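## Task

Remove the marker's cap, then draw only the numeral 2 on the whiteboard, oriented so its top faces the whiteboard's long side that is farthest from the robot.

## Robot and tools

Robot: two six-joint arms, left_arm and right_arm, each ending in a parallel two-finger gripper with a wrist camera. Bases in the scene frame: left_arm at (+0.007, +0.286, 0) m, quat_wxyz (+0.999, 0, 0, +0.033); right_arm at (-0.027, -0.332, 0) m, quat_wxyz (+1.000, 0, 0, +0.011). The two arm names do not refer to image sides.

Scene frame: origin on the table surface midway between the arms, +x out over the table away from the robot, +z up, left_arm on the +y side. Every position is in metres and every orientation is a quaternion written w first (qw, qx, qy, qz), both in this frame. The gripper's fingers extend along its own +z axis and close along its own y axis. The reported end-effector point sits between the finger pads, roughly 1 cm short of the tips. Printed hand positions may be somewhat wrong, more so when the arm reaches far.

The 16-number row (used by execute_actions and move): numbers 1-8 are left_arm x, y, z, qw, qx, qy, qz, opening; numbers 9-16 are the same eight for right_arm. Always send all 16, even when one arm should stay still. x, y, z and the quaternion form an absolute target pose for that gripper in the scene frame, not an offset. Opening runs from -1 (closed) to +1 (open, 0.093 m gap). For an arm meant to stay put, repeat the exact pose from the last result before it stopped, with its intended opening; to hold an orientation, repeat the same quaternion rather than copying a drifted reported one.

execute_actions(actions): a list of actions; each action is a list of up to 15 rows, each row one control step of 1/30 s. If fewer than 15 rows are given, the last row is held for the remaining steps. An empty list returns only state and images. A target more than 0.6 m from the gripper's current position along any of that gripper's axes makes the action rejected for both arms; a malformed action, or a first action failing that check, rejects the whole call with no motion.

move(target, speed, blocking): target is one 16-number row. Each gripper follows a straight line to its pose; all paths finish together, lasting 0.5 to 10 s (cut off at 10 s). speed is the path's top speed in m/s, 0.002 to 0.5, default 0.25; rotation is capped at twice that value in rad/s. Paths ignore obstacles and the other arm, and the gripper can lag, wander or overshoot the speed, especially with a nearly straight arm. Faster contact hits harder, and aiming farther beyond a surface presses harder, so approach the board slowly and aim only slightly into it. Opening is applied at the start. blocking=false returns after 0.5 s while motion continues; then use wait or stop before sending new rows or moves. The result adds a move: line giving the outcome (done, off_target, moving, held, fault), any limits (paced = the pose was clipped; held = a check blocked some steps, after which the arm may jump faster), and each gripper's remaining distance to its pose. If only one arm is named, the other finished.

wait(seconds): 0 to 10; lets time pass while arms keep their last command; returns early when a running move finishes. stop(): brakes a running move (needs braking room; fingers continue). zoom_image(camera, region): camera is cam_left_wrist or cam_right_wrist (each 504x504); region is [x0, y0, x1, y1] in pixels from the top-left corner, at most 504 by 504. read_manual(section): only "licences"; no motion. finished_scene(scene): ends the current scene by its number, irreversibly; the goal must already be met and stay met. Its result may name one failure but never confirms success.

Controller behaviour: each step, the commanded pose is limited to 70 mm and 16 degrees from the measured pose, and position beats orientation when both cannot be met. After an action an arm continues at most to its last clipped pose, so a distant goal needs further commands. Joint friction can leave the gripper up to about 31 mm off, and smaller commanded moves may do nothing. Elbows never fully straighten. Hand target lines show where each gripper is currently being driven; a pose unreachable line means the clearance check altered or blocked that arm's command. Joint ranges (rad): waist -2.618 to 3.054, shoulder 0 to 3.142, elbow 0 to 3.142, wrist pitch -1.571 to 1.571, wrist yaw -1.571 to 1.571, wrist roll -2.094 to 2.094.

Gripping: grip_measured is the finger motor's reading on the same -1..+1 scale. Pads meet near -0.94; each millimetre of object width adds about 0.0208; each gripper has a fixed bias up to about 0.02. Sending a number below the object's width reading squeezes harder (up to roughly 50-62 N per pad, less on thin parts); keep sending that same number to keep holding the marker or cap. The last value in each arm's Joint positions is the pad opening in metres, meaningful only when nothing blocks the fingers.

Cameras come with calibration (K, distortion, T_world_to_cam); results list any cameras whose numbers changed. Loose objects may occasionally get nudged.

Avoid: knocking anything off the table (fails the task), dropping or slipping the marker or cap, slamming or pressing hard on the board, and arms colliding or pushing each other. Holding loads heats motors: MOTOR HOT appears from 75 °C, 90 °C stops that arm for 10 s, and 100 °C makes the arm go limp and fall; these are reported as OVER-TEMPERATURE FAULT lines. The robot keeps its last command while you deliberate, so release or set down loads before long pauses.

Each tool is called after "Emit:" as name(argument=value, ...), one argument or row to a line, values as JSON.

## Session

Emit:
move(
  target=[0.25, 0.15, 0.38, 0.4, 0, 0.92, 0, 1, 0.22, -0.2, 0.38, 0.4, 0, 0.92, 0, 1],
)

Scene clock: 3.73 s.
left_arm: end_effector_position=(+0.2429, +0.1469, +0.3743) grip_measured=+1.000 end_effector_quat_wxyz=(+0.386, +0.001, +0.923, +0.007) | right_arm: end_effector_position=(+0.2196, -0.2039, +0.3761) grip_measured=+1.000 end_effector_quat_wxyz=(+0.394, +0.000, +0.919, +0.013)
Joint positions: left_arm=[-0.948  1.377  1.947 -1.578 -0.591 -0.706  0.093] | right_arm=[ 0.763  1.324  1.886 -1.478  0.518  0.606  0.093]
Joint velocities: left_arm=[-0.012 -0.007 -0.017 -0.022 -0.095  0.007  0.   ] | right_arm=[ 0.002 -0.017  0.002 -0.037  0.022 -0.051 -0.001]
Hand target (left_arm): +0.244, +0.145, +0.379; +0.393, -0.004, +0.920, +0.003
Hand target (right_arm): +0.222, -0.200, +0.377; +0.395, +0.000, +0.919, +0.012
Off the commanded pose (left_arm): 0.010 m, 2 deg.
Off the commanded pose (right_arm): 0.006 m, 2 deg.
joint sent to its limit (left arm) — the command would take joint 4 (wrist pitch) past its lower limit, so that joint was sent only as far as its limit.
move: done; limits=paced
camera_calibration (this result's frames):
cam_left_wrist: T_world_to_cam=[[-0.00557055, -0.999942, -0.00917123, 0.14816], [-0.942591, 0.008313, -0.333845, 0.387851], [0.333902, 0.00678502, -0.942583, 0.351306], [0, 0, 0, 1]] pos_world=[0.249108, 0.142544, 0.461976]
cam_right_wrist: T_world_to_cam=[[0.0128456, -0.999557, -0.0268323, -0.199317], [-0.942741, -0.00316267, -0.33351, 0.368552], [0.333277, 0.02958, -0.942365, 0.369849], [0, 0, 0, 1]] pos_world=[0.226748, -0.209003, 0.4661]

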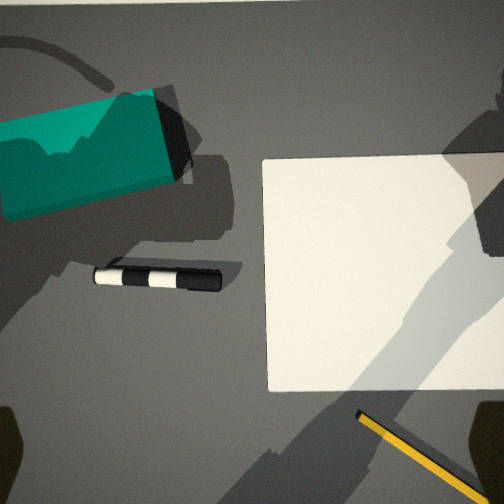

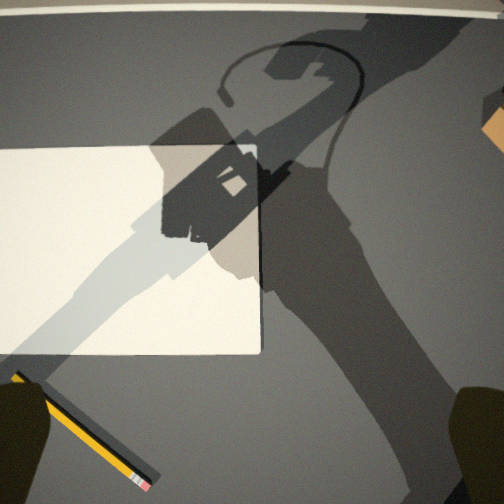

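Emit:
move(
  target=[0.384, 0.272, 0.09, 0, -0.707, 0.707, 0, 1, 0.20, -0.13, 0.15, 0.5, -0.5, 0.5, 0.5, 1],
)

Scene clock: 21.20 s.
left_arm: end_effector_position=(+0.3770, +0.2705, +0.0850) grip_measured=+1.000 end_effector_quat_wxyz=(+0.007, +0.705, -0.709, -0.012) | right_arm: end_effector_position=(+0.2014, -0.1309, +0.1531) grip_measured=+1.000 end_effector_quat_wxyz=(+0.508, -0.511, +0.497, +0.483)
Joint positions: left_arm=[-0.11   1.985  1.633 -1.247 -0.007 -1.612  0.093] | right_arm=[ 0.123  1.575  0.323  1.147 -1.413 -0.143  0.093]
Joint velocities: left_arm=[ 0.012  0.007  0.007 -0.051  0.022 -0.007  0.   ] | right_arm=[-0.012  0.09  -0.017  0.286 -0.022  0.125  0.   ]
Hand target (left_arm): +0.386, +0.271, +0.091; -0.002, +0.710, -0.704, +0.001
Hand target (right_arm): +0.198, -0.132, +0.150; +0.505, -0.507, +0.499, +0.489
Off the commanded pose (left_arm): 0.009 m, 2 deg.
Off the commanded pose (right_arm): 0.004 m, 3 deg.
move: off_target (right_arm)
camera_calibration (this result's frames):
cam_left_wrist: T_world_to_cam=[[0.99981, -0.00877834, -0.0174179, -0.37662], [-0.000453298, -0.903216, 0.429186, 0.243198], [-0.0194997, -0.429096, -0.903048, 0.280777], [0, 0, 0, 1]] pos_world=[0.382133, 0.336835, 0.142618]
cam_right_wrist: T_world_to_cam=[[0.999215, -0.00700899, 0.0389955, -0.210884], [0.0311823, -0.46807, -0.883141, 0.10444], [0.0244426, 0.883663, -0.467484, 0.264925], [0, 0, 0, 1]] pos_world=[0.200986, -0.186697, 0.224307]

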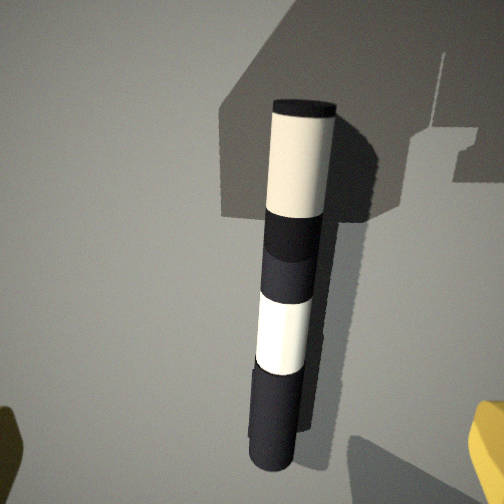

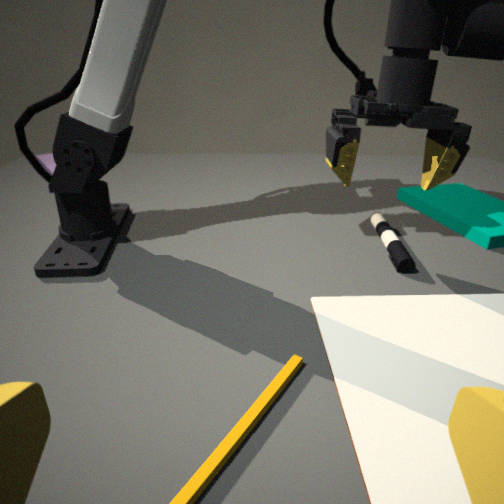

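Emit:
move(
  target=[0.398, 0.272, 0.004, 0, -0.707, 0.707, 0, 1, 0.20, -0.13, 0.15, 0.5, -0.5, 0.5, 0.5, 1],
  speed=0.08,
)

Scene clock: 27.83 s.
left_arm: end_effector_position=(+0.3995, +0.2693, +0.0123) grip_measured=+1.000 end_effector_quat_wxyz=(-0.005, +0.706, -0.709, +0.001) | right_arm: end_effector_position=(+0.2038, -0.1305, +0.1553) grip_measured=+1.000 end_effector_quat_wxyz=(+0.508, -0.503, +0.497, +0.491)
Joint positions: left_arm=[-0.11   2.104  1.515 -0.975 -0.006 -1.612  0.093] | right_arm=[ 0.123  1.631  0.322  1.305 -1.415 -0.028  0.093]
Joint velocities: left_arm=[-0.012 -0.012  0.002 -0.081  0.022  0.007  0.   ] | right_arm=[-0.002  0.027  0.002  0.066  0.007  0.007  0.   ]
Hand target (left_arm): +0.398, +0.272, +0.004; +0.000, +0.707, -0.707, -0.000
Hand target (right_arm): +0.200, -0.130, +0.150; +0.500, -0.501, +0.501, +0.499
Off the commanded pose (left_arm): 0.009 m, 1 deg.
Off the commanded pose (right_arm): 0.007 m, 1 deg.
move: done
camera_calibration (this result's frames):
cam_left_wrist: T_world_to_cam=[[0.999829, -0.00839027, 0.0164838, -0.400951], [-0.014677, -0.902235, 0.430995, 0.278742], [0.0112561, -0.431164, -0.902204, 0.203395], [0, 0, 0, 1]] pos_world=[0.402684, 0.335823, 0.0699761]
cam_right_wrist: T_world_to_cam=[[0.999706, -0.00658931, 0.0233357, -0.211043], [0.0178029, -0.453937, -0.890856, 0.112296], [0.0164631, 0.89101, -0.453686, 0.265986], [0, 0, 0, 1]] pos_world=[0.204603, -0.187411, 0.225638]

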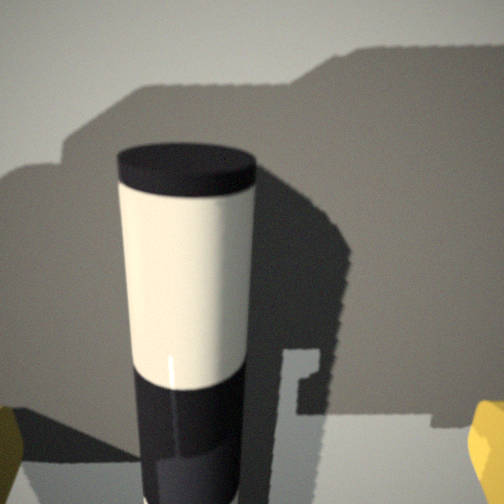

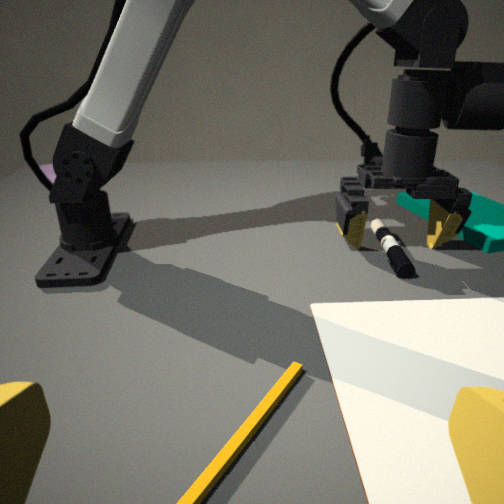

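Emit:
move(
  target=[0.394, 0.2693, 0.010, 0, -0.707, 0.707, 0, -1, 0.20, -0.13, 0.15, 0.5, -0.5, 0.5, 0.5, 1],
  speed=0.03,
)

Emit:
move(
  target=[0.394, 0.2693, 0.10, 0, -0.707, 0.707, 0, -1, 0.20, -0.13, 0.15, 0.5, -0.5, 0.5, 0.5, 1],
  speed=0.15,
)

Emit:
move(
  target=[0.22, 0.08, 0.155, 0, -0.707, 0.707, 0, -1, 0.22, -0.11, 0.15, 0.5, -0.5, 0.5, 0.5, 1],
  speed=0.2,
)

Scene clock: 37.50 s.
left_arm: end_effector_position=(+0.3993, +0.2694, +0.0123) grip_measured=-0.753 end_effector_quat_wxyz=(-0.004, +0.706, -0.709, +0.000) | right_arm: end_effector_position=(+0.2038, -0.1305, +0.1567) grip_measured=+1.000 end_effector_quat_wxyz=(+0.510, -0.504, +0.495, +0.491)
Joint positions: left_arm=[-0.11   2.104  1.515 -0.976 -0.006 -1.612  0.009] | right_arm=[ 0.123  1.632  0.322  1.32  -1.415 -0.019  0.093]
Joint velocities: left_arm=[ 0.002 -0.002 -0.007 -0.037  0.037  0.066  0.001] | right_arm=[ 0.017 -0.007 -0.017  0.037  0.051 -0.037  0.   ]
Hand target (left_arm): +0.394, +0.269, +0.010; +0.000, +0.707, -0.707, -0.000
Hand target (right_arm): +0.200, -0.130, +0.150; +0.500, -0.500, +0.500, +0.500
Off the commanded pose (left_arm): 0.006 m, 1 deg.
Off the commanded pose (right_arm): 0.008 m, 2 deg.
move: done
camera_calibration (this result's frames):
cam_left_wrist: T_world_to_cam=[[0.999841, -0.00839083, 0.0157215, -0.400761], [-0.0143485, -0.90225, 0.430975, 0.278621], [0.0105685, -0.431133, -0.902227, 0.203666], [0, 0, 0, 1]] pos_world=[0.402543, 0.33583, 0.0699748]
cam_right_wrist: T_world_to_cam=[[0.999574, -0.00626254, 0.0285038, -0.21178], [0.0225983, -0.451922, -0.891771, 0.112961], [0.0184662, 0.892036, -0.451588, 0.266007], [0, 0, 0, 1]] pos_world=[0.204225, -0.187564, 0.226897]

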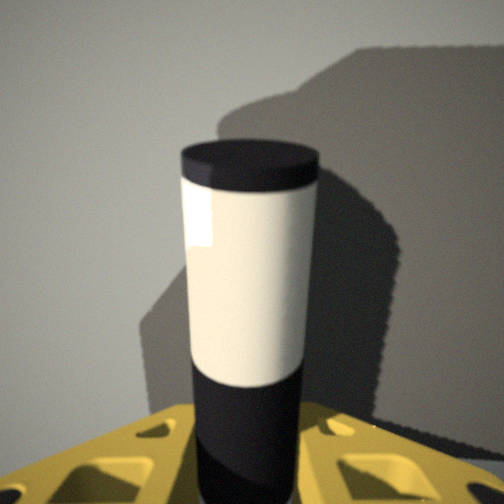

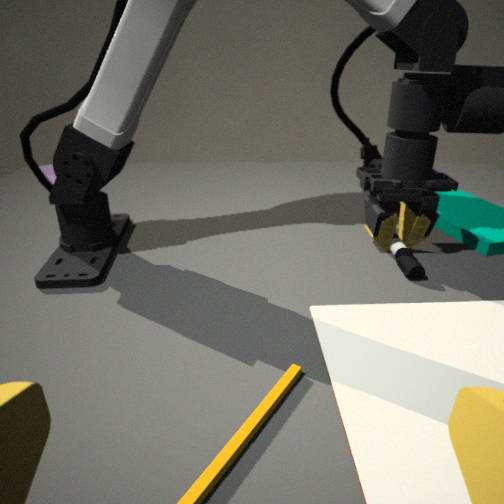

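Scene clock: 38.73 s.
left_arm: end_effector_position=(+0.3898, +0.2698, +0.0889) grip_measured=-0.753 end_effector_quat_wxyz=(+0.007, +0.706, -0.708, -0.012) | right_arm: end_effector_position=(+0.2038, -0.1305, +0.1571) grip_measured=+1.000 end_effector_quat_wxyz=(+0.510, -0.504, +0.494, +0.490)
Joint positions: left_arm=[-0.11   2.036  1.723 -1.286 -0.006 -1.612  0.009] | right_arm=[ 0.123  1.632  0.322  1.324 -1.415 -0.017  0.093]
Joint velocities: left_arm=[-0.017  0.012 -0.007 -0.037  0.037  0.081  0.001] | right_arm=[-0.007  0.017  0.002  0.007  0.007  0.022  0.   ]
Hand target (left_arm): +0.394, +0.269, +0.100; -0.000, +0.707, -0.707, -0.000
Hand target (right_arm): +0.200, -0.130, +0.150; +0.500, -0.500, +0.500, +0.500
Off the commanded pose (left_arm): 0.012 m, 2 deg.
Off the commanded pose (right_arm): 0.008 m, 2 deg.
move: off_target (left_arm)
camera_calibration (this result's frames):
cam_left_wrist: T_world_to_cam=[[0.999792, -0.00838861, -0.0185865, -0.389355], [0.000414671, -0.902916, 0.429818, 0.240397], [-0.0203876, -0.429736, -0.902724, 0.284776], [0, 0, 0, 1]] pos_world=[0.39498, 0.336171, 0.14651]
cam_right_wrist: T_world_to_cam=[[0.999531, -0.00627419, 0.0299896, -0.212012], [0.0239285, -0.451461, -0.89197, 0.113087], [0.0191355, 0.892269, -0.451099, 0.26598], [0, 0, 0, 1]] pos_world=[0.204117, -0.187601, 0.227212]

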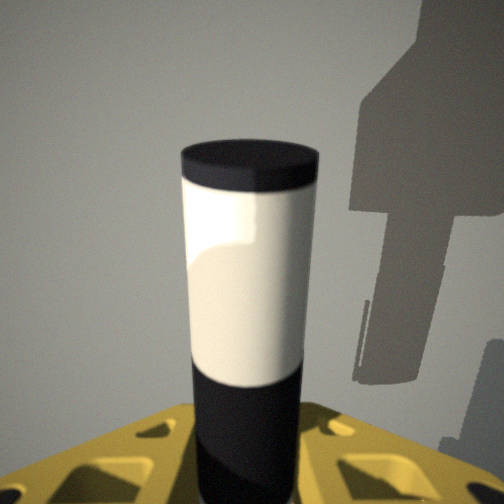

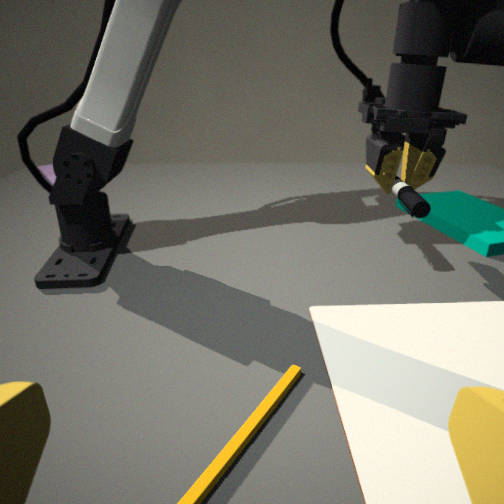

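Scene clock: 40.57 s.
left_arm: end_effector_position=(+0.2164, +0.0852, +0.1451) grip_measured=-0.753 end_effector_quat_wxyz=(-0.050, -0.639, +0.767, +0.013) | right_arm: end_effector_position=(+0.2159, -0.1135, +0.1493) grip_measured=+1.000 end_effector_quat_wxyz=(+0.498, -0.498, +0.503, +0.500)
Joint positions: left_arm=[-0.776  1.676  1.477 -1.414  0.094 -2.098  0.009] | right_arm=[ 0.183  1.715  0.379  1.324 -1.362 -0.004  0.093]
Joint velocities: left_arm=[-0.012  0.012  0.007 -0.022 -0.037 -0.037 -0.001] | right_arm=[-0.002  0.002  0.012  0.051 -0.037  0.037  0.   ]
Hand target (left_arm): +0.217, +0.082, +0.156; -0.052, -0.642, +0.765, -0.003
Hand target (right_arm): +0.220, -0.110, +0.150; +0.500, -0.500, +0.500, +0.500
Off the commanded pose (left_arm): 0.012 m, 12 deg.
Off the commanded pose (right_arm): 0.005 m, 0 deg.
joint sent to its limit (left arm) — the command would take joint 6 (wrist roll) past its lower limit, so that joint was sent only as far as its limit.
move: off_target (left_arm)
camera_calibration (this result's frames):
cam_left_wrist: T_world_to_cam=[[0.979877, -0.185643, -0.0733325, -0.189135], [-0.127023, -0.863362, 0.488335, 0.0653938], [-0.153969, -0.469194, -0.869569, 0.280073], [0, 0, 0, 1]] pos_world=[0.236758, 0.152755, 0.197739]
cam_right_wrist: T_world_to_cam=[[0.999975, 0.00101456, -0.00699926, -0.21753], [-0.00577057, -0.455132, -0.890405, 0.119338], [-0.00408895, 0.890423, -0.455115, 0.252473], [0, 0, 0, 1]] pos_world=[0.219246, -0.170273, 0.219641]

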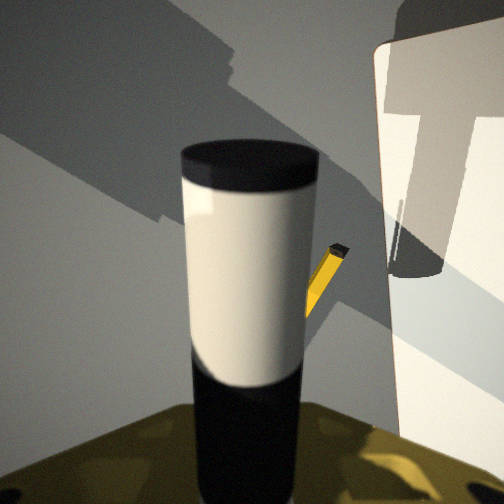

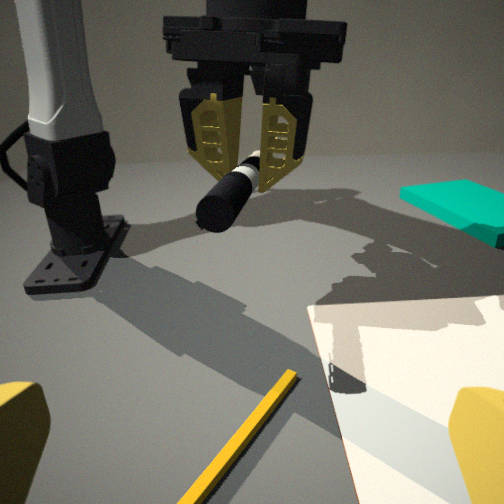

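Emit:
move(
  target=[0.33, 0.12, 0.15, 0, -0.5, 0.866, 0, -1, 0.245, -0.03, 0.145, 0.612, -0.354, 0.612, 0.354, 1],
  speed=0.15,
)

Scene clock: 54.50 s.
left_arm: end_effector_position=(+0.3252, +0.1175, +0.1459) grip_measured=-0.754 end_effector_quat_wxyz=(-0.006, -0.502, +0.865, -0.001) | right_arm: end_effector_position=(+0.2423, -0.0346, +0.1400) grip_measured=+1.000 end_effector_quat_wxyz=(+0.602, -0.356, +0.622, +0.352)
Joint positions: left_arm=[-0.547  1.92   1.787 -1.442  0.012 -1.533  0.009] | right_arm=[ 0.664  1.715  0.344  1.341 -0.362 -0.001  0.093]
Joint velocities: left_arm=[ 0.007 -0.007  0.002 -0.066  0.007 -0.037  0.   ] | right_arm=[-0.002  0.007  0.027  0.022  0.022  0.007  0.   ]
Hand target (left_arm): +0.330, +0.119, +0.149; -0.000, -0.500, +0.866, -0.002
Hand target (right_arm): +0.245, -0.030, +0.148; +0.610, -0.352, +0.614, +0.356
Off the commanded pose (left_arm): 0.007 m, 1 deg.
Off the commanded pose (right_arm): 0.007 m, 2 deg.
move: done
camera_calibration (this result's frames):
cam_left_wrist: T_world_to_cam=[[0.865633, -0.500654, 0.00494607, -0.22697], [-0.449828, -0.773341, 0.446765, 0.2071], [-0.21985, -0.38896, -0.894638, 0.328362], [0, 0, 0, 1]] pos_world=[0.361822, 0.174246, 0.202363]
cam_right_wrist: T_world_to_cam=[[0.868635, -0.495366, -0.00926675, -0.229078], [-0.243352, -0.410281, -0.878891, 0.204549], [0.431571, 0.76569, -0.476933, 0.0712674], [0, 0, 0, 1]] pos_world=[0.218005, -0.0841237, 0.211643]

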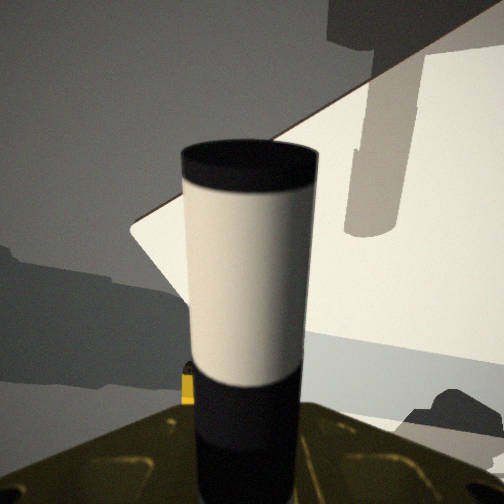

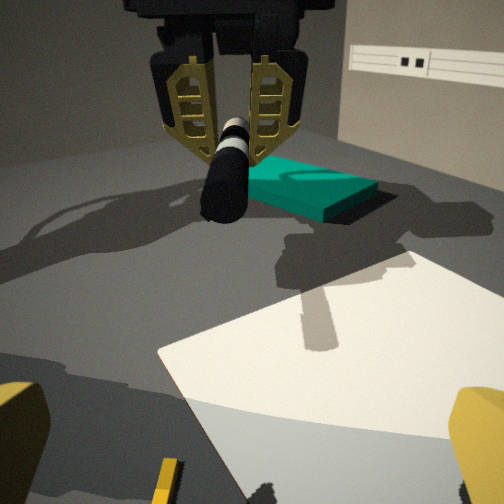

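Emit:
move(
  target=[0.3252, 0.1175, 0.1459, -0.006, -0.502, 0.865, -0.001, -1, 0.273, 0.039, 0.150, 0.612, -0.354, 0.612, 0.354, 1],
  speed=0.08,
)

Scene clock: 70.53 s.
left_arm: end_effector_position=(+0.3251, +0.1175, +0.1459) grip_measured=-0.754 end_effector_quat_wxyz=(-0.006, -0.501, +0.865, -0.001) | right_arm: end_effector_position=(+0.2711, +0.0336, +0.1522) grip_measured=+1.000 end_effector_quat_wxyz=(+0.613, -0.354, +0.611, +0.354)
Joint positions: left_arm=[-0.547  1.92   1.787 -1.442  0.012 -1.531  0.009] | right_arm=[ 0.777  1.875  0.623  1.255 -0.248 -0.001  0.093]
Joint velocities: left_arm=[ 0.002 -0.007 -0.002 -0.081  0.022 -0.037  0.001] | right_arm=[ 0.007 -0.002 -0.002 -0.022  0.051  0.007  0.   ]
Hand target (left_arm): +0.325, +0.117, +0.146; -0.006, -0.502, +0.865, -0.001
Hand target (right_arm): +0.272, +0.039, +0.150; +0.612, -0.353, +0.612, +0.355
Off the commanded pose (left_arm): 0.000 m, 0 deg.
Off the commanded pose (right_arm): 0.006 m, 0 deg.
move: done
camera_calibration (this result's frames):
cam_left_wrist: T_world_to_cam=[[0.865061, -0.501645, 0.00457852, -0.226521], [-0.450566, -0.772899, 0.446786, 0.207281], [-0.220589, -0.38856, -0.894629, 0.328554], [0, 0, 0, 1]] pos_world=[0.361824, 0.174237, 0.202361]
cam_right_wrist: T_world_to_cam=[[0.868346, -0.495957, 0.00175157, -0.221794], [-0.222157, -0.392116, -0.892688, 0.24606], [0.443421, 0.774772, -0.450672, 0.00492788], [0, 0, 0, 1]] pos_world=[0.245072, -0.0173341, 0.222264]

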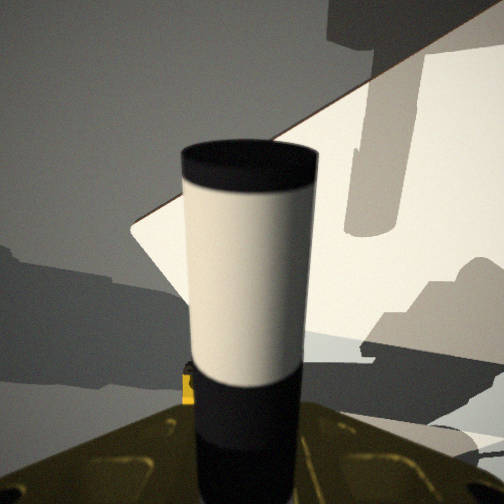

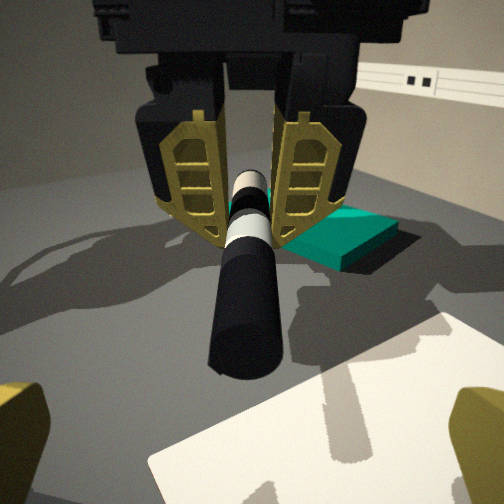

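Emit:
move(
  target=[0.3252, 0.1175, 0.1459, -0.006, -0.502, 0.865, -0.001, -1, 0.302, 0.085, 0.146, 0.612, -0.354, 0.612, 0.354, 1],
  speed=0.06,
)

Emit:
move(
  target=[0.3252, 0.1175, 0.1459, -0.006, -0.502, 0.865, -0.001, -1, 0.302, 0.085, 0.146, 0.612, -0.354, 0.612, 0.354, -1],
  speed=0.06,
)

Scene clock: 83.50 s.
left_arm: end_effector_position=(+0.3251, +0.1175, +0.1459) grip_measured=-0.754 end_effector_quat_wxyz=(-0.006, -0.501, +0.865, -0.001) | right_arm: end_effector_position=(+0.3014, +0.0791, +0.1481) grip_measured=+1.000 end_effector_quat_wxyz=(+0.613, -0.354, +0.612, +0.353)
Joint positions: left_arm=[-0.547  1.92   1.787 -1.442  0.012 -1.531  0.009] | right_arm=[ 0.805  2.027  0.854  1.174 -0.218 -0.001  0.093]
Joint velocities: left_arm=[-0.012  0.017 -0.012  0.051 -0.022 -0.007  0.   ] | right_arm=[-0.002  0.002 -0.022 -0.051 -0.081  0.037  0.   ]
Hand target (left_arm): +0.325, +0.117, +0.146; -0.006, -0.502, +0.865, -0.001
Hand target (right_arm): +0.302, +0.085, +0.146; +0.612, -0.354, +0.612, +0.354
Off the commanded pose (left_arm): 0.000 m, 0 deg.
Off the commanded pose (right_arm): 0.006 m, 0 deg.
move: done
camera_calibration (this result's frames):
cam_left_wrist: T_world_to_cam=[[0.865061, -0.501645, 0.00457852, -0.226521], [-0.450566, -0.772899, 0.446786, 0.207281], [-0.220589, -0.38856, -0.894629, 0.328554], [0, 0, 0, 1]] pos_world=[0.361824, 0.174237, 0.202361]
cam_right_wrist: T_world_to_cam=[[0.867589, -0.497279, 0.00133547, -0.225169], [-0.223729, -0.392729, -0.892025, 0.267406], [0.44411, 0.773613, -0.451983, -0.0455052], [0, 0, 0, 1]] pos_world=[0.27539, 0.0282493, 0.218266]

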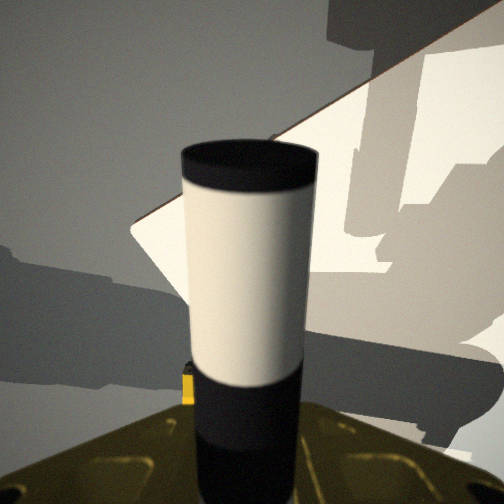

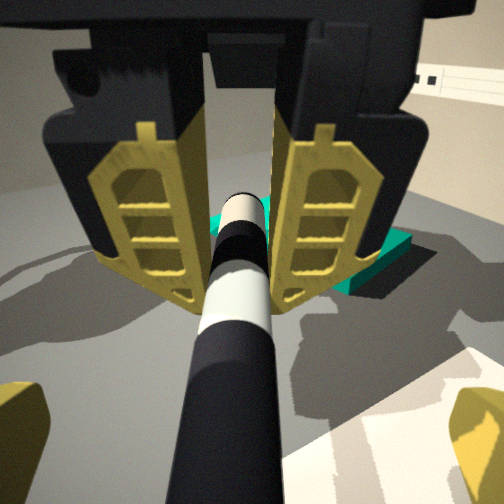

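Scene clock: 84.20 s.
left_arm: end_effector_position=(+0.3265, +0.1168, +0.1459) grip_measured=-0.754 end_effector_quat_wxyz=(-0.005, -0.502, +0.865, -0.004) | right_arm: end_effector_position=(+0.2999, +0.0802, +0.1479) grip_measured=-0.721 end_effector_quat_wxyz=(+0.612, -0.356, +0.611, +0.355)
Joint positions: left_arm=[-0.547  1.92   1.787 -1.436  0.012 -1.533  0.009] | right_arm=[ 0.808  2.027  0.854  1.173 -0.222 -0.001  0.011]
Joint velocities: left_arm=[-0.022 -0.017 -0.012  0.037  0.007  0.051 -0.001] | right_arm=[-0.007 -0.027 -0.007  0.007 -0.007  0.066 -0.   ]
Hand target (left_arm): +0.325, +0.118, +0.146; -0.006, -0.502, +0.865, -0.001
Hand target (right_arm): +0.302, +0.085, +0.146; +0.612, -0.354, +0.612, +0.354
Off the commanded pose (left_arm): 0.001 m, 0 deg.
Off the commanded pose (right_arm): 0.006 m, 0 deg.
move: done
camera_calibration (this result's frames):
cam_left_wrist: T_world_to_cam=[[0.865781, -0.500301, 0.0110396, -0.229426], [-0.451947, -0.77225, 0.446512, 0.207763], [-0.214865, -0.391571, -0.894709, 0.327069], [0, 0, 0, 1]] pos_world=[0.362807, 0.173733, 0.202396]
cam_right_wrist: T_world_to_cam=[[0.870797, -0.491642, 0.00108373, -0.224648], [-0.221862, -0.394928, -0.891521, 0.266789], [0.438737, 0.776093, -0.452979, -0.0442297], [0, 0, 0, 1]] pos_world=[0.274219, 0.0292422, 0.218056]

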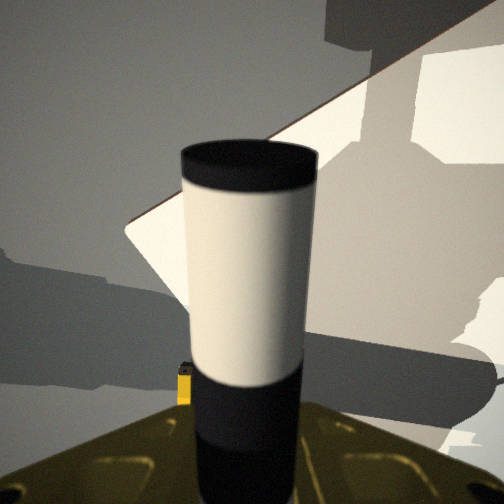

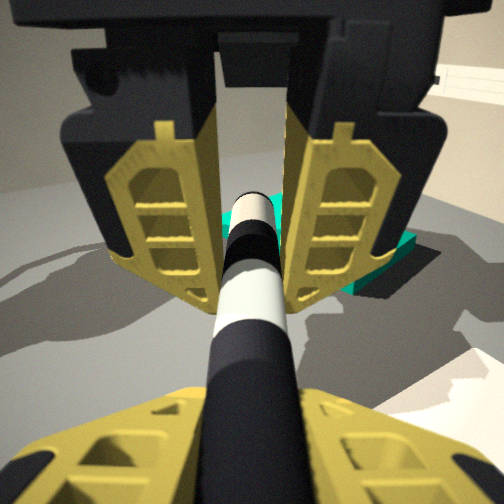

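Release left, lift away, reposition both along y.

Emit:
move(
  target=[0.3265, 0.1168, 0.1459, -0.005, -0.502, 0.865, -0.004, 1, 0.2999, 0.0802, 0.1479, 0.612, -0.356, 0.611, 0.355, -1],
)

Emit:
move(
  target=[0.32, 0.14, 0.25, -0.005, -0.502, 0.865, -0.004, 1, 0.2999, 0.0802, 0.1479, 0.612, -0.356, 0.611, 0.355, -1],
  speed=0.15,
)

Emit:
move(
  target=[0.20, 0.09, 0.15, 0.5, 0.5, 0.5, -0.5, 1, 0.20, -0.10, 0.15, 0.5, -0.5, 0.5, 0.5, -1],
  speed=0.2,
)

Scene clock: 93.67 s.
left_arm: end_effector_position=(+0.3265, +0.1168, +0.1459) grip_measured=+1.000 end_effector_quat_wxyz=(-0.005, -0.502, +0.865, -0.004) | right_arm: end_effector_position=(+0.2999, +0.0802, +0.1473) grip_measured=-0.721 end_effector_quat_wxyz=(+0.611, -0.356, +0.612, +0.355)
Joint positions: left_arm=[-0.547  1.92   1.787 -1.436  0.012 -1.533  0.093] | right_arm=[ 0.808  2.027  0.854  1.171 -0.222 -0.001  0.011]
Joint velocities: left_arm=[-0.002 -0.017 -0.002 -0.095 -0.007  0.022  0.   ] | right_arm=[-0.007  0.007 -0.032 -0.007  0.007 -0.022 -0.001]
Hand target (left_arm): +0.327, +0.117, +0.146; -0.005, -0.502, +0.865, -0.004
Hand target (right_arm): +0.300, +0.080, +0.148; +0.612, -0.356, +0.611, +0.355
Off the commanded pose (left_arm): 0.000 m, 0 deg.
Off the commanded pose (right_arm): 0.001 m, 0 deg.
move: done
camera_calibration (this result's frames):
cam_left_wrist: T_world_to_cam=[[0.865781, -0.500301, 0.0110396, -0.229426], [-0.451947, -0.77225, 0.446512, 0.207763], [-0.214865, -0.391571, -0.894709, 0.327069], [0, 0, 0, 1]] pos_world=[0.362807, 0.173733, 0.202396]
cam_right_wrist: T_world_to_cam=[[0.870798, -0.49164, 0.000570121, -0.224572], [-0.223238, -0.396434, -0.890508, 0.266686], [0.438036, 0.775326, -0.454966, -0.0439117], [0, 0, 0, 1]] pos_world=[0.274327, 0.0293605, 0.217636]

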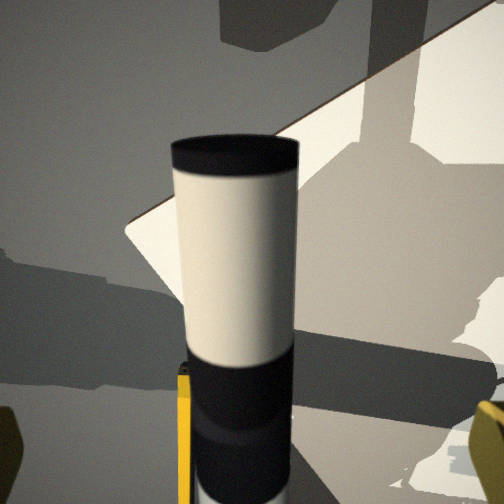

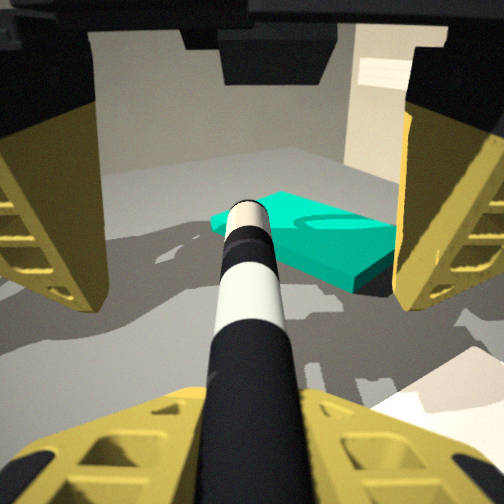

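Scene clock: 94.77 s.
left_arm: end_effector_position=(+0.3190, +0.1384, +0.2418) grip_measured=+1.000 end_effector_quat_wxyz=(+0.050, -0.501, +0.860, -0.082) | right_arm: end_effector_position=(+0.2999, +0.0802, +0.1469) grip_measured=-0.721 end_effector_quat_wxyz=(+0.610, -0.356, +0.612, +0.355)
Joint positions: left_arm=[-0.502  1.762  1.96  -1.576  0.012 -1.492  0.093] | right_arm=[ 0.808  2.027  0.854  1.169 -0.222 -0.001  0.011]
Joint velocities: left_arm=[-0.012  0.002  0.002  0.007  0.051  0.051  0.   ] | right_arm=[-0.037 -0.002 -0.012 -0.007 -0.007 -0.066 -0.   ]
Hand target (left_arm): +0.320, +0.140, +0.249; +0.056, -0.499, +0.860, -0.092
Hand target (right_arm): +0.300, +0.080, +0.148; +0.612, -0.356, +0.611, +0.355
Off the commanded pose (left_arm): 0.008 m, 11 deg.
Off the commanded pose (right_arm): 0.001 m, 0 deg.
joint sent to its limit (left arm) — the command would take joint 4 (wrist pitch) past its lower limit, so that joint was sent only as far as its limit.
move: off_target (left_arm)
camera_calibration (this result's frames):
cam_left_wrist: T_world_to_cam=[[0.849685, -0.487338, 0.20134, -0.25585], [-0.524153, -0.739029, 0.423203, 0.202337], [-0.0574466, -0.465122, -0.883381, 0.376877], [0, 0, 0, 1]] pos_world=[0.345097, 0.200141, 0.298809]
cam_right_wrist: T_world_to_cam=[[0.870799, -0.49164, 0.000227712, -0.224522], [-0.224154, -0.397437, -0.889831, 0.266618], [0.437567, 0.774813, -0.45629, -0.0436999], [0, 0, 0, 1]] pos_world=[0.274398, 0.029439, 0.217356]

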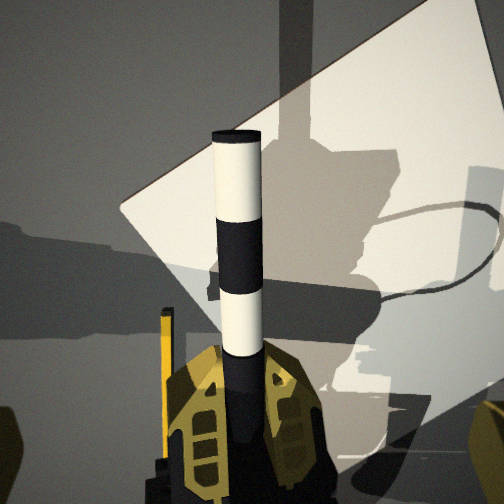

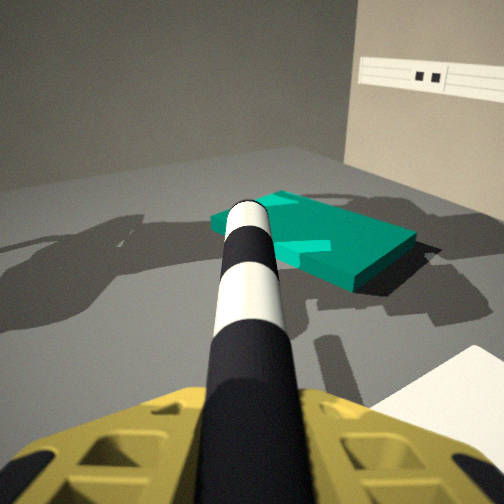

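Scene clock: 102.33 s.
left_arm: end_effector_position=(+0.2046, +0.0908, +0.1542) grip_measured=+1.000 end_effector_quat_wxyz=(+0.495, +0.510, +0.497, -0.498) | right_arm: end_effector_position=(+0.2036, -0.0972, +0.1418) grip_measured=-0.722 end_effector_quat_wxyz=(+0.491, -0.497, +0.508, +0.504)
Joint positions: left_arm=[-0.199  1.452  0.23   1.097  1.454  0.134  0.093] | right_arm=[ 0.259  1.721  0.347  1.338 -1.291 -0.01   0.011]
Joint velocities: left_arm=[ 0.012  0.037 -0.017  0.154 -0.022 -0.037  0.   ] | right_arm=[-0.002 -0.017  0.002  0.007  0.022  0.051 -0.001]
Hand target (left_arm): +0.201, +0.092, +0.150; +0.490, +0.506, +0.500, -0.503
Hand target (right_arm): +0.201, -0.101, +0.147; +0.501, -0.503, +0.499, +0.497
Off the commanded pose (left_arm): 0.006 m, 1 deg.
Off the commanded pose (right_arm): 0.009 m, 1 deg.
move: done
camera_calibration (this result's frames):
cam_left_wrist: T_world_to_cam=[[-0.999553, 0.0265266, -0.0138038, 0.200636], [0.0242479, 0.448849, -0.893279, 0.127157], [-0.0174998, -0.893214, -0.449291, 0.234604], [0, 0, 0, 1]] pos_world=[0.201568, 0.147155, 0.221761]
cam_right_wrist: T_world_to_cam=[[0.999689, 0.00590626, -0.0242095, -0.202349], [-0.0187474, -0.461772, -0.886801, 0.121417], [-0.0164169, 0.886979, -0.461518, 0.237629], [0, 0, 0, 1]] pos_world=[0.208464, -0.153509, 0.212444]

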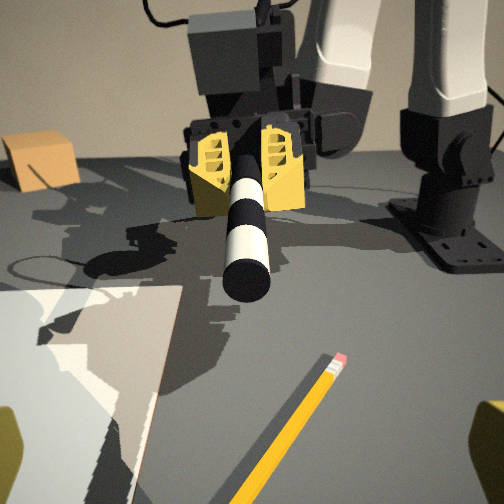

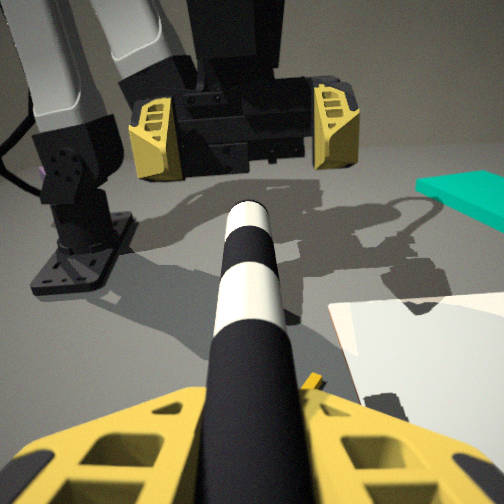

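Emit:
move(
  target=[0.202, -0.045, 0.134, 0.5, 0.5, 0.5, -0.5, 1, 0.2036, -0.0972, 0.1418, 0.491, -0.497, 0.508, 0.504, -1],
  speed=0.07,
)

Scene clock: 112.83 s.
left_arm: end_effector_position=(+0.1961, -0.0412, +0.1269) grip_measured=+1.000 end_effector_quat_wxyz=(+0.490, +0.503, +0.508, -0.498) | right_arm: end_effector_position=(+0.2036, -0.0972, +0.1418) grip_measured=-0.722 end_effector_quat_wxyz=(+0.491, -0.497, +0.508, +0.504)
Joint positions: left_arm=[-0.763  1.818  0.367  1.415  0.876  0.014  0.093] | right_arm=[ 0.259  1.721  0.347  1.338 -1.291 -0.01   0.011]
Joint velocities: left_arm=[-0.002  0.012 -0.007 -0.081 -0.081  0.037  0.   ] | right_arm=[-0.002  0.012 -0.012 -0.051 -0.007  0.051 -0.   ]
Hand target (left_arm): +0.200, -0.047, +0.132; +0.499, +0.501, +0.500, -0.499
Hand target (right_arm): +0.204, -0.097, +0.142; +0.491, -0.497, +0.508, +0.504
Off the commanded pose (left_arm): 0.010 m, 2 deg.
Off the commanded pose (right_arm): 0.000 m, 0 deg.
move: done
camera_calibration (this result's frames):
cam_left_wrist: T_world_to_cam=[[-0.999875, 0.0125524, 0.00966306, 0.191801], [-0.00286216, 0.456812, -0.889559, 0.167402], [-0.0155803, -0.889475, -0.456718, 0.104989], [0, 0, 0, 1]] pos_world=[0.193891, 0.0145066, 0.195011]
cam_right_wrist: T_world_to_cam=[[0.999689, 0.00590626, -0.0242095, -0.202349], [-0.0187474, -0.461772, -0.886801, 0.121417], [-0.0164169, 0.886979, -0.461518, 0.237629], [0, 0, 0, 1]] pos_world=[0.208464, -0.153509, 0.212444]

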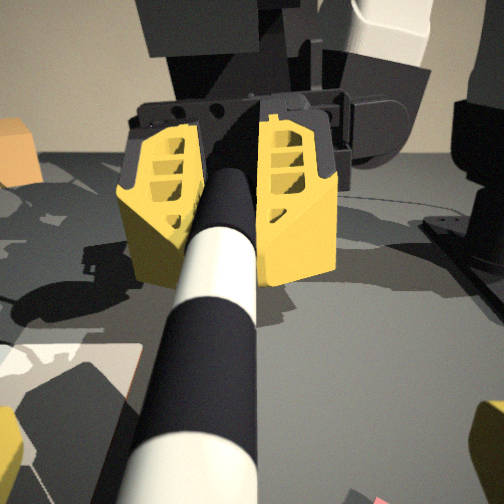

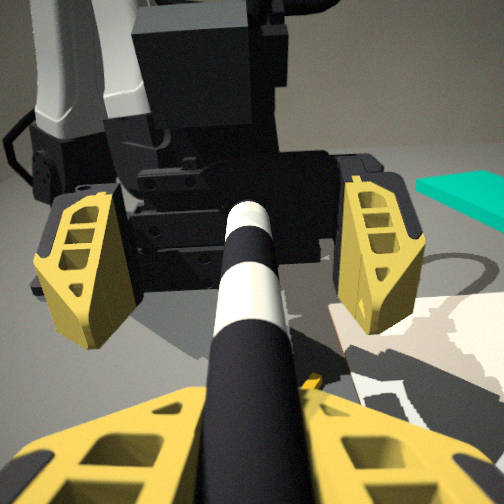

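Left is a bit low and off in x; adjust, close, pull.

Emit:
move(
  target=[0.212, -0.043, 0.142, 0.5, 0.5, 0.5, -0.5, 1, 0.2036, -0.0972, 0.1418, 0.491, -0.497, 0.508, 0.504, -1],
  speed=0.04,
)

Emit:
move(
  target=[0.212, -0.043, 0.142, 0.5, 0.5, 0.5, -0.5, -1, 0.2036, -0.0972, 0.1418, 0.491, -0.497, 0.508, 0.504, -1],
)

Emit:
move(
  target=[0.208, 0.03, 0.14, 0.5, 0.5, 0.5, -0.5, -1, 0.2036, -0.125, 0.1418, 0.491, -0.497, 0.508, 0.504, -1],
  speed=0.04,
)

Scene clock: 121.57 s.
left_arm: end_effector_position=(+0.2071, -0.0414, +0.1292) grip_measured=+1.000 end_effector_quat_wxyz=(+0.488, +0.500, +0.513, -0.499) | right_arm: end_effector_position=(+0.2036, -0.0972, +0.1418) grip_measured=-0.722 end_effector_quat_wxyz=(+0.491, -0.497, +0.508, +0.504)
Joint positions: left_arm=[-0.738  1.818  0.401  1.376  0.896  0.009  0.093] | right_arm=[ 0.259  1.721  0.347  1.338 -1.291 -0.01   0.011]
Joint velocities: left_arm=[ 0.017 -0.032 -0.007 -0.022 -0.081 -0.066  0.   ] | right_arm=[-0.007 -0.017 -0.027 -0.066  0.022 -0.037 -0.001]
Hand target (left_arm): +0.212, -0.043, +0.142; +0.500, +0.500, +0.500, -0.500
Hand target (right_arm): +0.204, -0.097, +0.142; +0.491, -0.497, +0.508, +0.504
Off the commanded pose (left_arm): 0.014 m, 2 deg.
Off the commanded pose (right_arm): 0.000 m, 0 deg.
move: off_target (left_arm)
camera_calibration (this result's frames):
cam_left_wrist: T_world_to_cam=[[-0.999803, 0.0070504, 0.0185783, 0.201366], [-0.0132696, 0.459043, -0.888315, 0.171704], [-0.0147912, -0.888386, -0.458859, 0.106224], [0, 0, 0, 1]] pos_world=[0.205176, 0.0141287, 0.197528]
cam_right_wrist: T_world_to_cam=[[0.999689, 0.00590626, -0.0242095, -0.202349], [-0.0187474, -0.461772, -0.886801, 0.121417], [-0.0164169, 0.886979, -0.461518, 0.237629], [0, 0, 0, 1]] pos_world=[0.208464, -0.153509, 0.212444]

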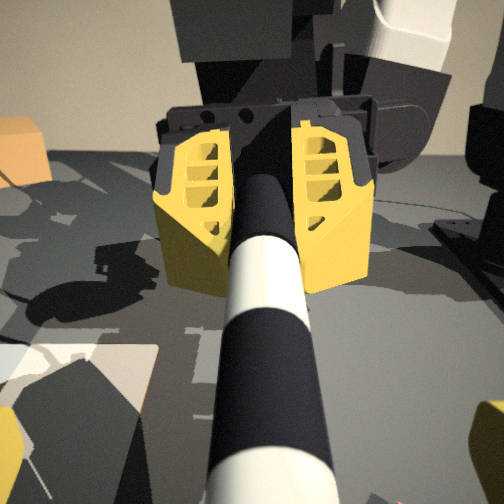

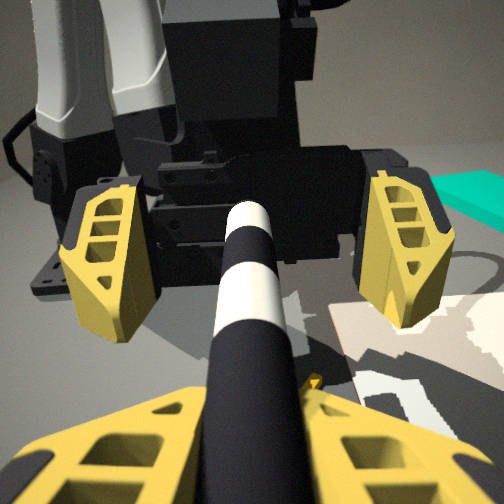

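Scene clock: 122.27 s.
left_arm: end_effector_position=(+0.2061, -0.0413, +0.1282) grip_measured=-0.780 end_effector_quat_wxyz=(+0.485, +0.501, +0.513, -0.500) | right_arm: end_effector_position=(+0.2044, -0.0972, +0.1417) grip_measured=-0.722 end_effector_quat_wxyz=(+0.492, -0.496, +0.509, +0.503)
Joint positions: left_arm=[-0.738  1.818  0.401  1.37   0.902  0.009  0.008] | right_arm=[ 0.259  1.721  0.347  1.338 -1.287 -0.01   0.011]
Joint velocities: left_arm=[-0.007  0.002  0.007 -0.022  0.007 -0.037  0.   ] | right_arm=[ 0.002  0.007 -0.012 -0.022 -0.037  0.007 -0.   ]
Hand target (left_arm): +0.212, -0.043, +0.142; +0.500, +0.500, +0.500, -0.500
Hand target (right_arm): +0.204, -0.097, +0.142; +0.491, -0.497, +0.508, +0.504
Off the commanded pose (left_arm): 0.015 m, 2 deg.
Off the commanded pose (right_arm): 0.001 m, 0 deg.
move: off_target (left_arm)
camera_calibration (this result's frames):
cam_left_wrist: T_world_to_cam=[[-0.999649, 0.012695, 0.0232427, 0.199989], [-0.0147479, 0.462113, -0.886699, 0.171023], [-0.0219974, -0.88673, -0.461763, 0.107706], [0, 0, 0, 1]] pos_world=[0.204811, 0.0139354, 0.196732]
cam_right_wrist: T_world_to_cam=[[0.999698, 0.00132645, -0.0245315, -0.203521], [-0.0211451, -0.461913, -0.886673, 0.121825], [-0.0125076, 0.886924, -0.461746, 0.236836], [0, 0, 0, 1]] pos_world=[0.208998, -0.153513, 0.212385]

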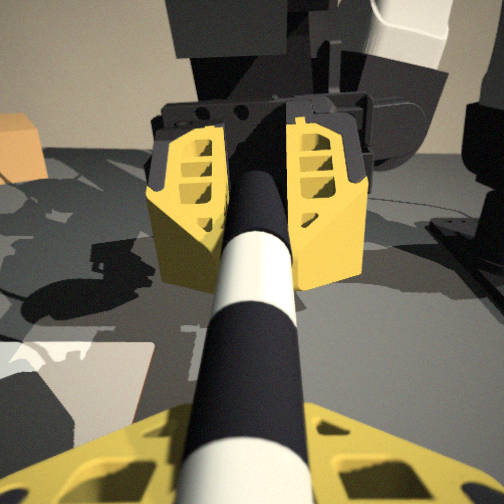

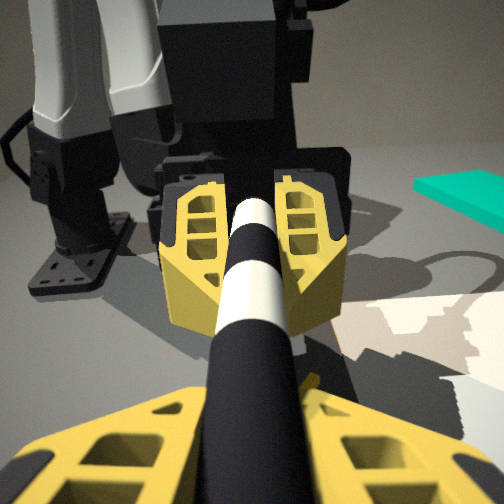

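Scene clock: 124.43 s.
left_arm: end_effector_position=(+0.2132, +0.0269, +0.1353) grip_measured=-0.780 end_effector_quat_wxyz=(+0.494, +0.498, +0.507, -0.501) | right_arm: end_effector_position=(+0.2090, -0.1215, +0.1389) grip_measured=-0.722 end_effector_quat_wxyz=(+0.487, -0.495, +0.511, +0.506)
Joint positions: left_arm=[-0.481  1.726  0.281  1.42   1.153  0.008  0.008] | right_arm=[ 0.155  1.721  0.347  1.305 -1.396 -0.033  0.011]
Joint velocities: left_arm=[-0.007 -0.017 -0.012  0.081 -0.007 -0.037 -0.   ] | right_arm=[-0.007  0.007  0.007  0.037  0.007 -0.051  0.001]
Hand target (left_arm): +0.209, +0.030, +0.140; +0.500, +0.500, +0.500, -0.500
Hand target (right_arm): +0.204, -0.125, +0.141; +0.491, -0.497, +0.508, +0.504
Off the commanded pose (left_arm): 0.008 m, 1 deg.
Off the commanded pose (right_arm): 0.007 m, 1 deg.
move: done
camera_calibration (this result's frames):
cam_left_wrist: T_world_to_cam=[[-0.999916, 0.00711959, 0.0107862, 0.208009], [-0.00648852, 0.445236, -0.89539, 0.145725], [-0.0111772, -0.895385, -0.445153, 0.16726], [0, 0, 0, 1]] pos_world=[0.210807, 0.0833994, 0.202693]
cam_right_wrist: T_world_to_cam=[[0.999357, 0.00672317, -0.0352156, -0.205951], [-0.0280831, -0.463798, -0.885496, 0.109294], [-0.0222863, 0.885916, -0.463311, 0.259287], [0, 0, 0, 1]] pos_world=[0.214666, -0.177632, 0.209657]

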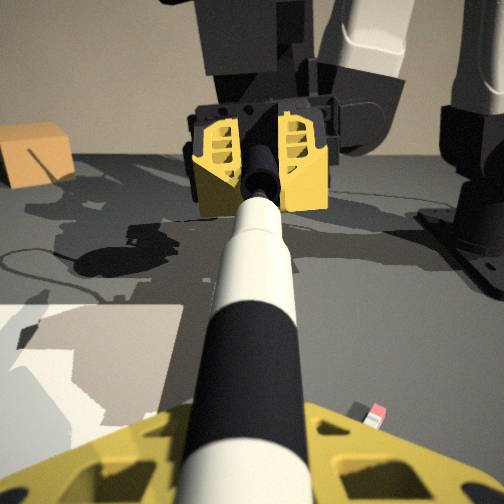

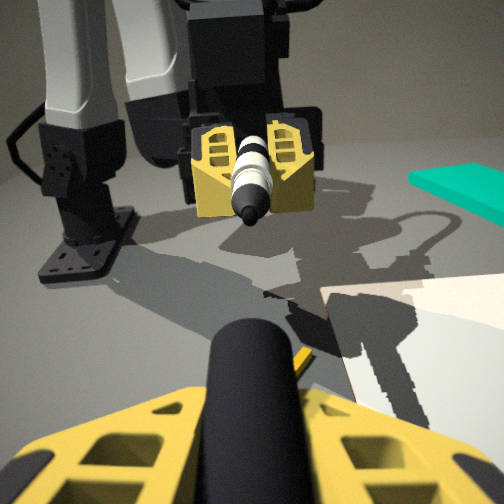

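Emit:
move(
  target=[0.39, 0.05, 0.12, 0.207, 0.277, 0.936, -0.061, -1, 0.20, -0.14, 0.16, 0.612, -0.354, 0.612, 0.354, -1],
  speed=0.2,
)

Scene clock: 146.60 s.
left_arm: end_effector_position=(+0.3846, +0.0531, +0.1155) grip_measured=-0.779 end_effector_quat_wxyz=(+0.204, +0.270, +0.939, -0.064) | right_arm: end_effector_position=(+0.2044, -0.1401, +0.1615) grip_measured=-0.721 end_effector_quat_wxyz=(+0.610, -0.356, +0.615, +0.351)
Joint positions: left_arm=[-0.612  1.848  1.482 -0.774  0.015  0.01   0.008] | right_arm=[ 0.284  1.172  0.061  1.098 -0.74  -0.01   0.011]
Joint velocities: left_arm=[ 0.002 -0.007  0.002 -0.022 -0.022 -0.037 -0.001] | right_arm=[-0.007  0.002 -0.002 -0.051  0.022  0.051 -0.   ]
Hand target (left_arm): +0.389, +0.048, +0.121; +0.212, +0.269, +0.938, -0.064
Hand target (right_arm): +0.200, -0.140, +0.161; +0.610, -0.355, +0.614, +0.353
Off the commanded pose (left_arm): 0.008 m, 1 deg.
Off the commanded pose (right_arm): 0.005 m, 1 deg.
move: done
camera_calibration (this result's frames):
cam_left_wrist: T_world_to_cam=[[-0.539678, -0.841713, 0.0163487, 0.246815], [-0.841461, 0.539919, 0.0207647, 0.32771], [-0.0263049, -0.00255053, -0.999651, 0.206305], [0, 0, 0, 1]] pos_world=[0.414382, 0.0313366, 0.195393]
cam_right_wrist: T_world_to_cam=[[0.867616, -0.49723, 0.00201414, -0.250152], [-0.227682, -0.400877, -0.887388, 0.170471], [0.442044, 0.769454, -0.461018, 0.174536], [0, 0, 0, 1]] pos_world=[0.178697, -0.190342, 0.232242]

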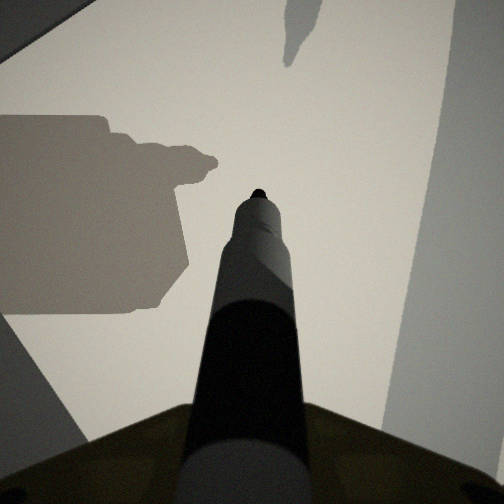

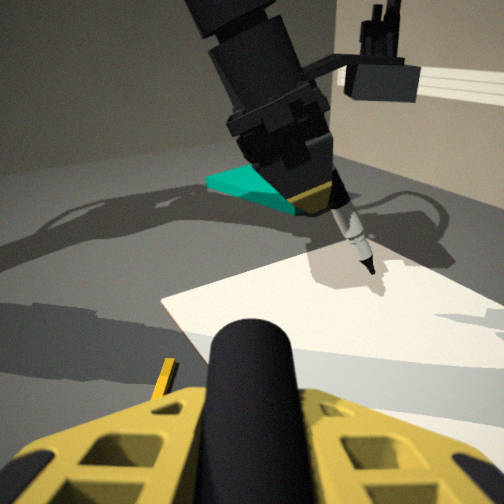

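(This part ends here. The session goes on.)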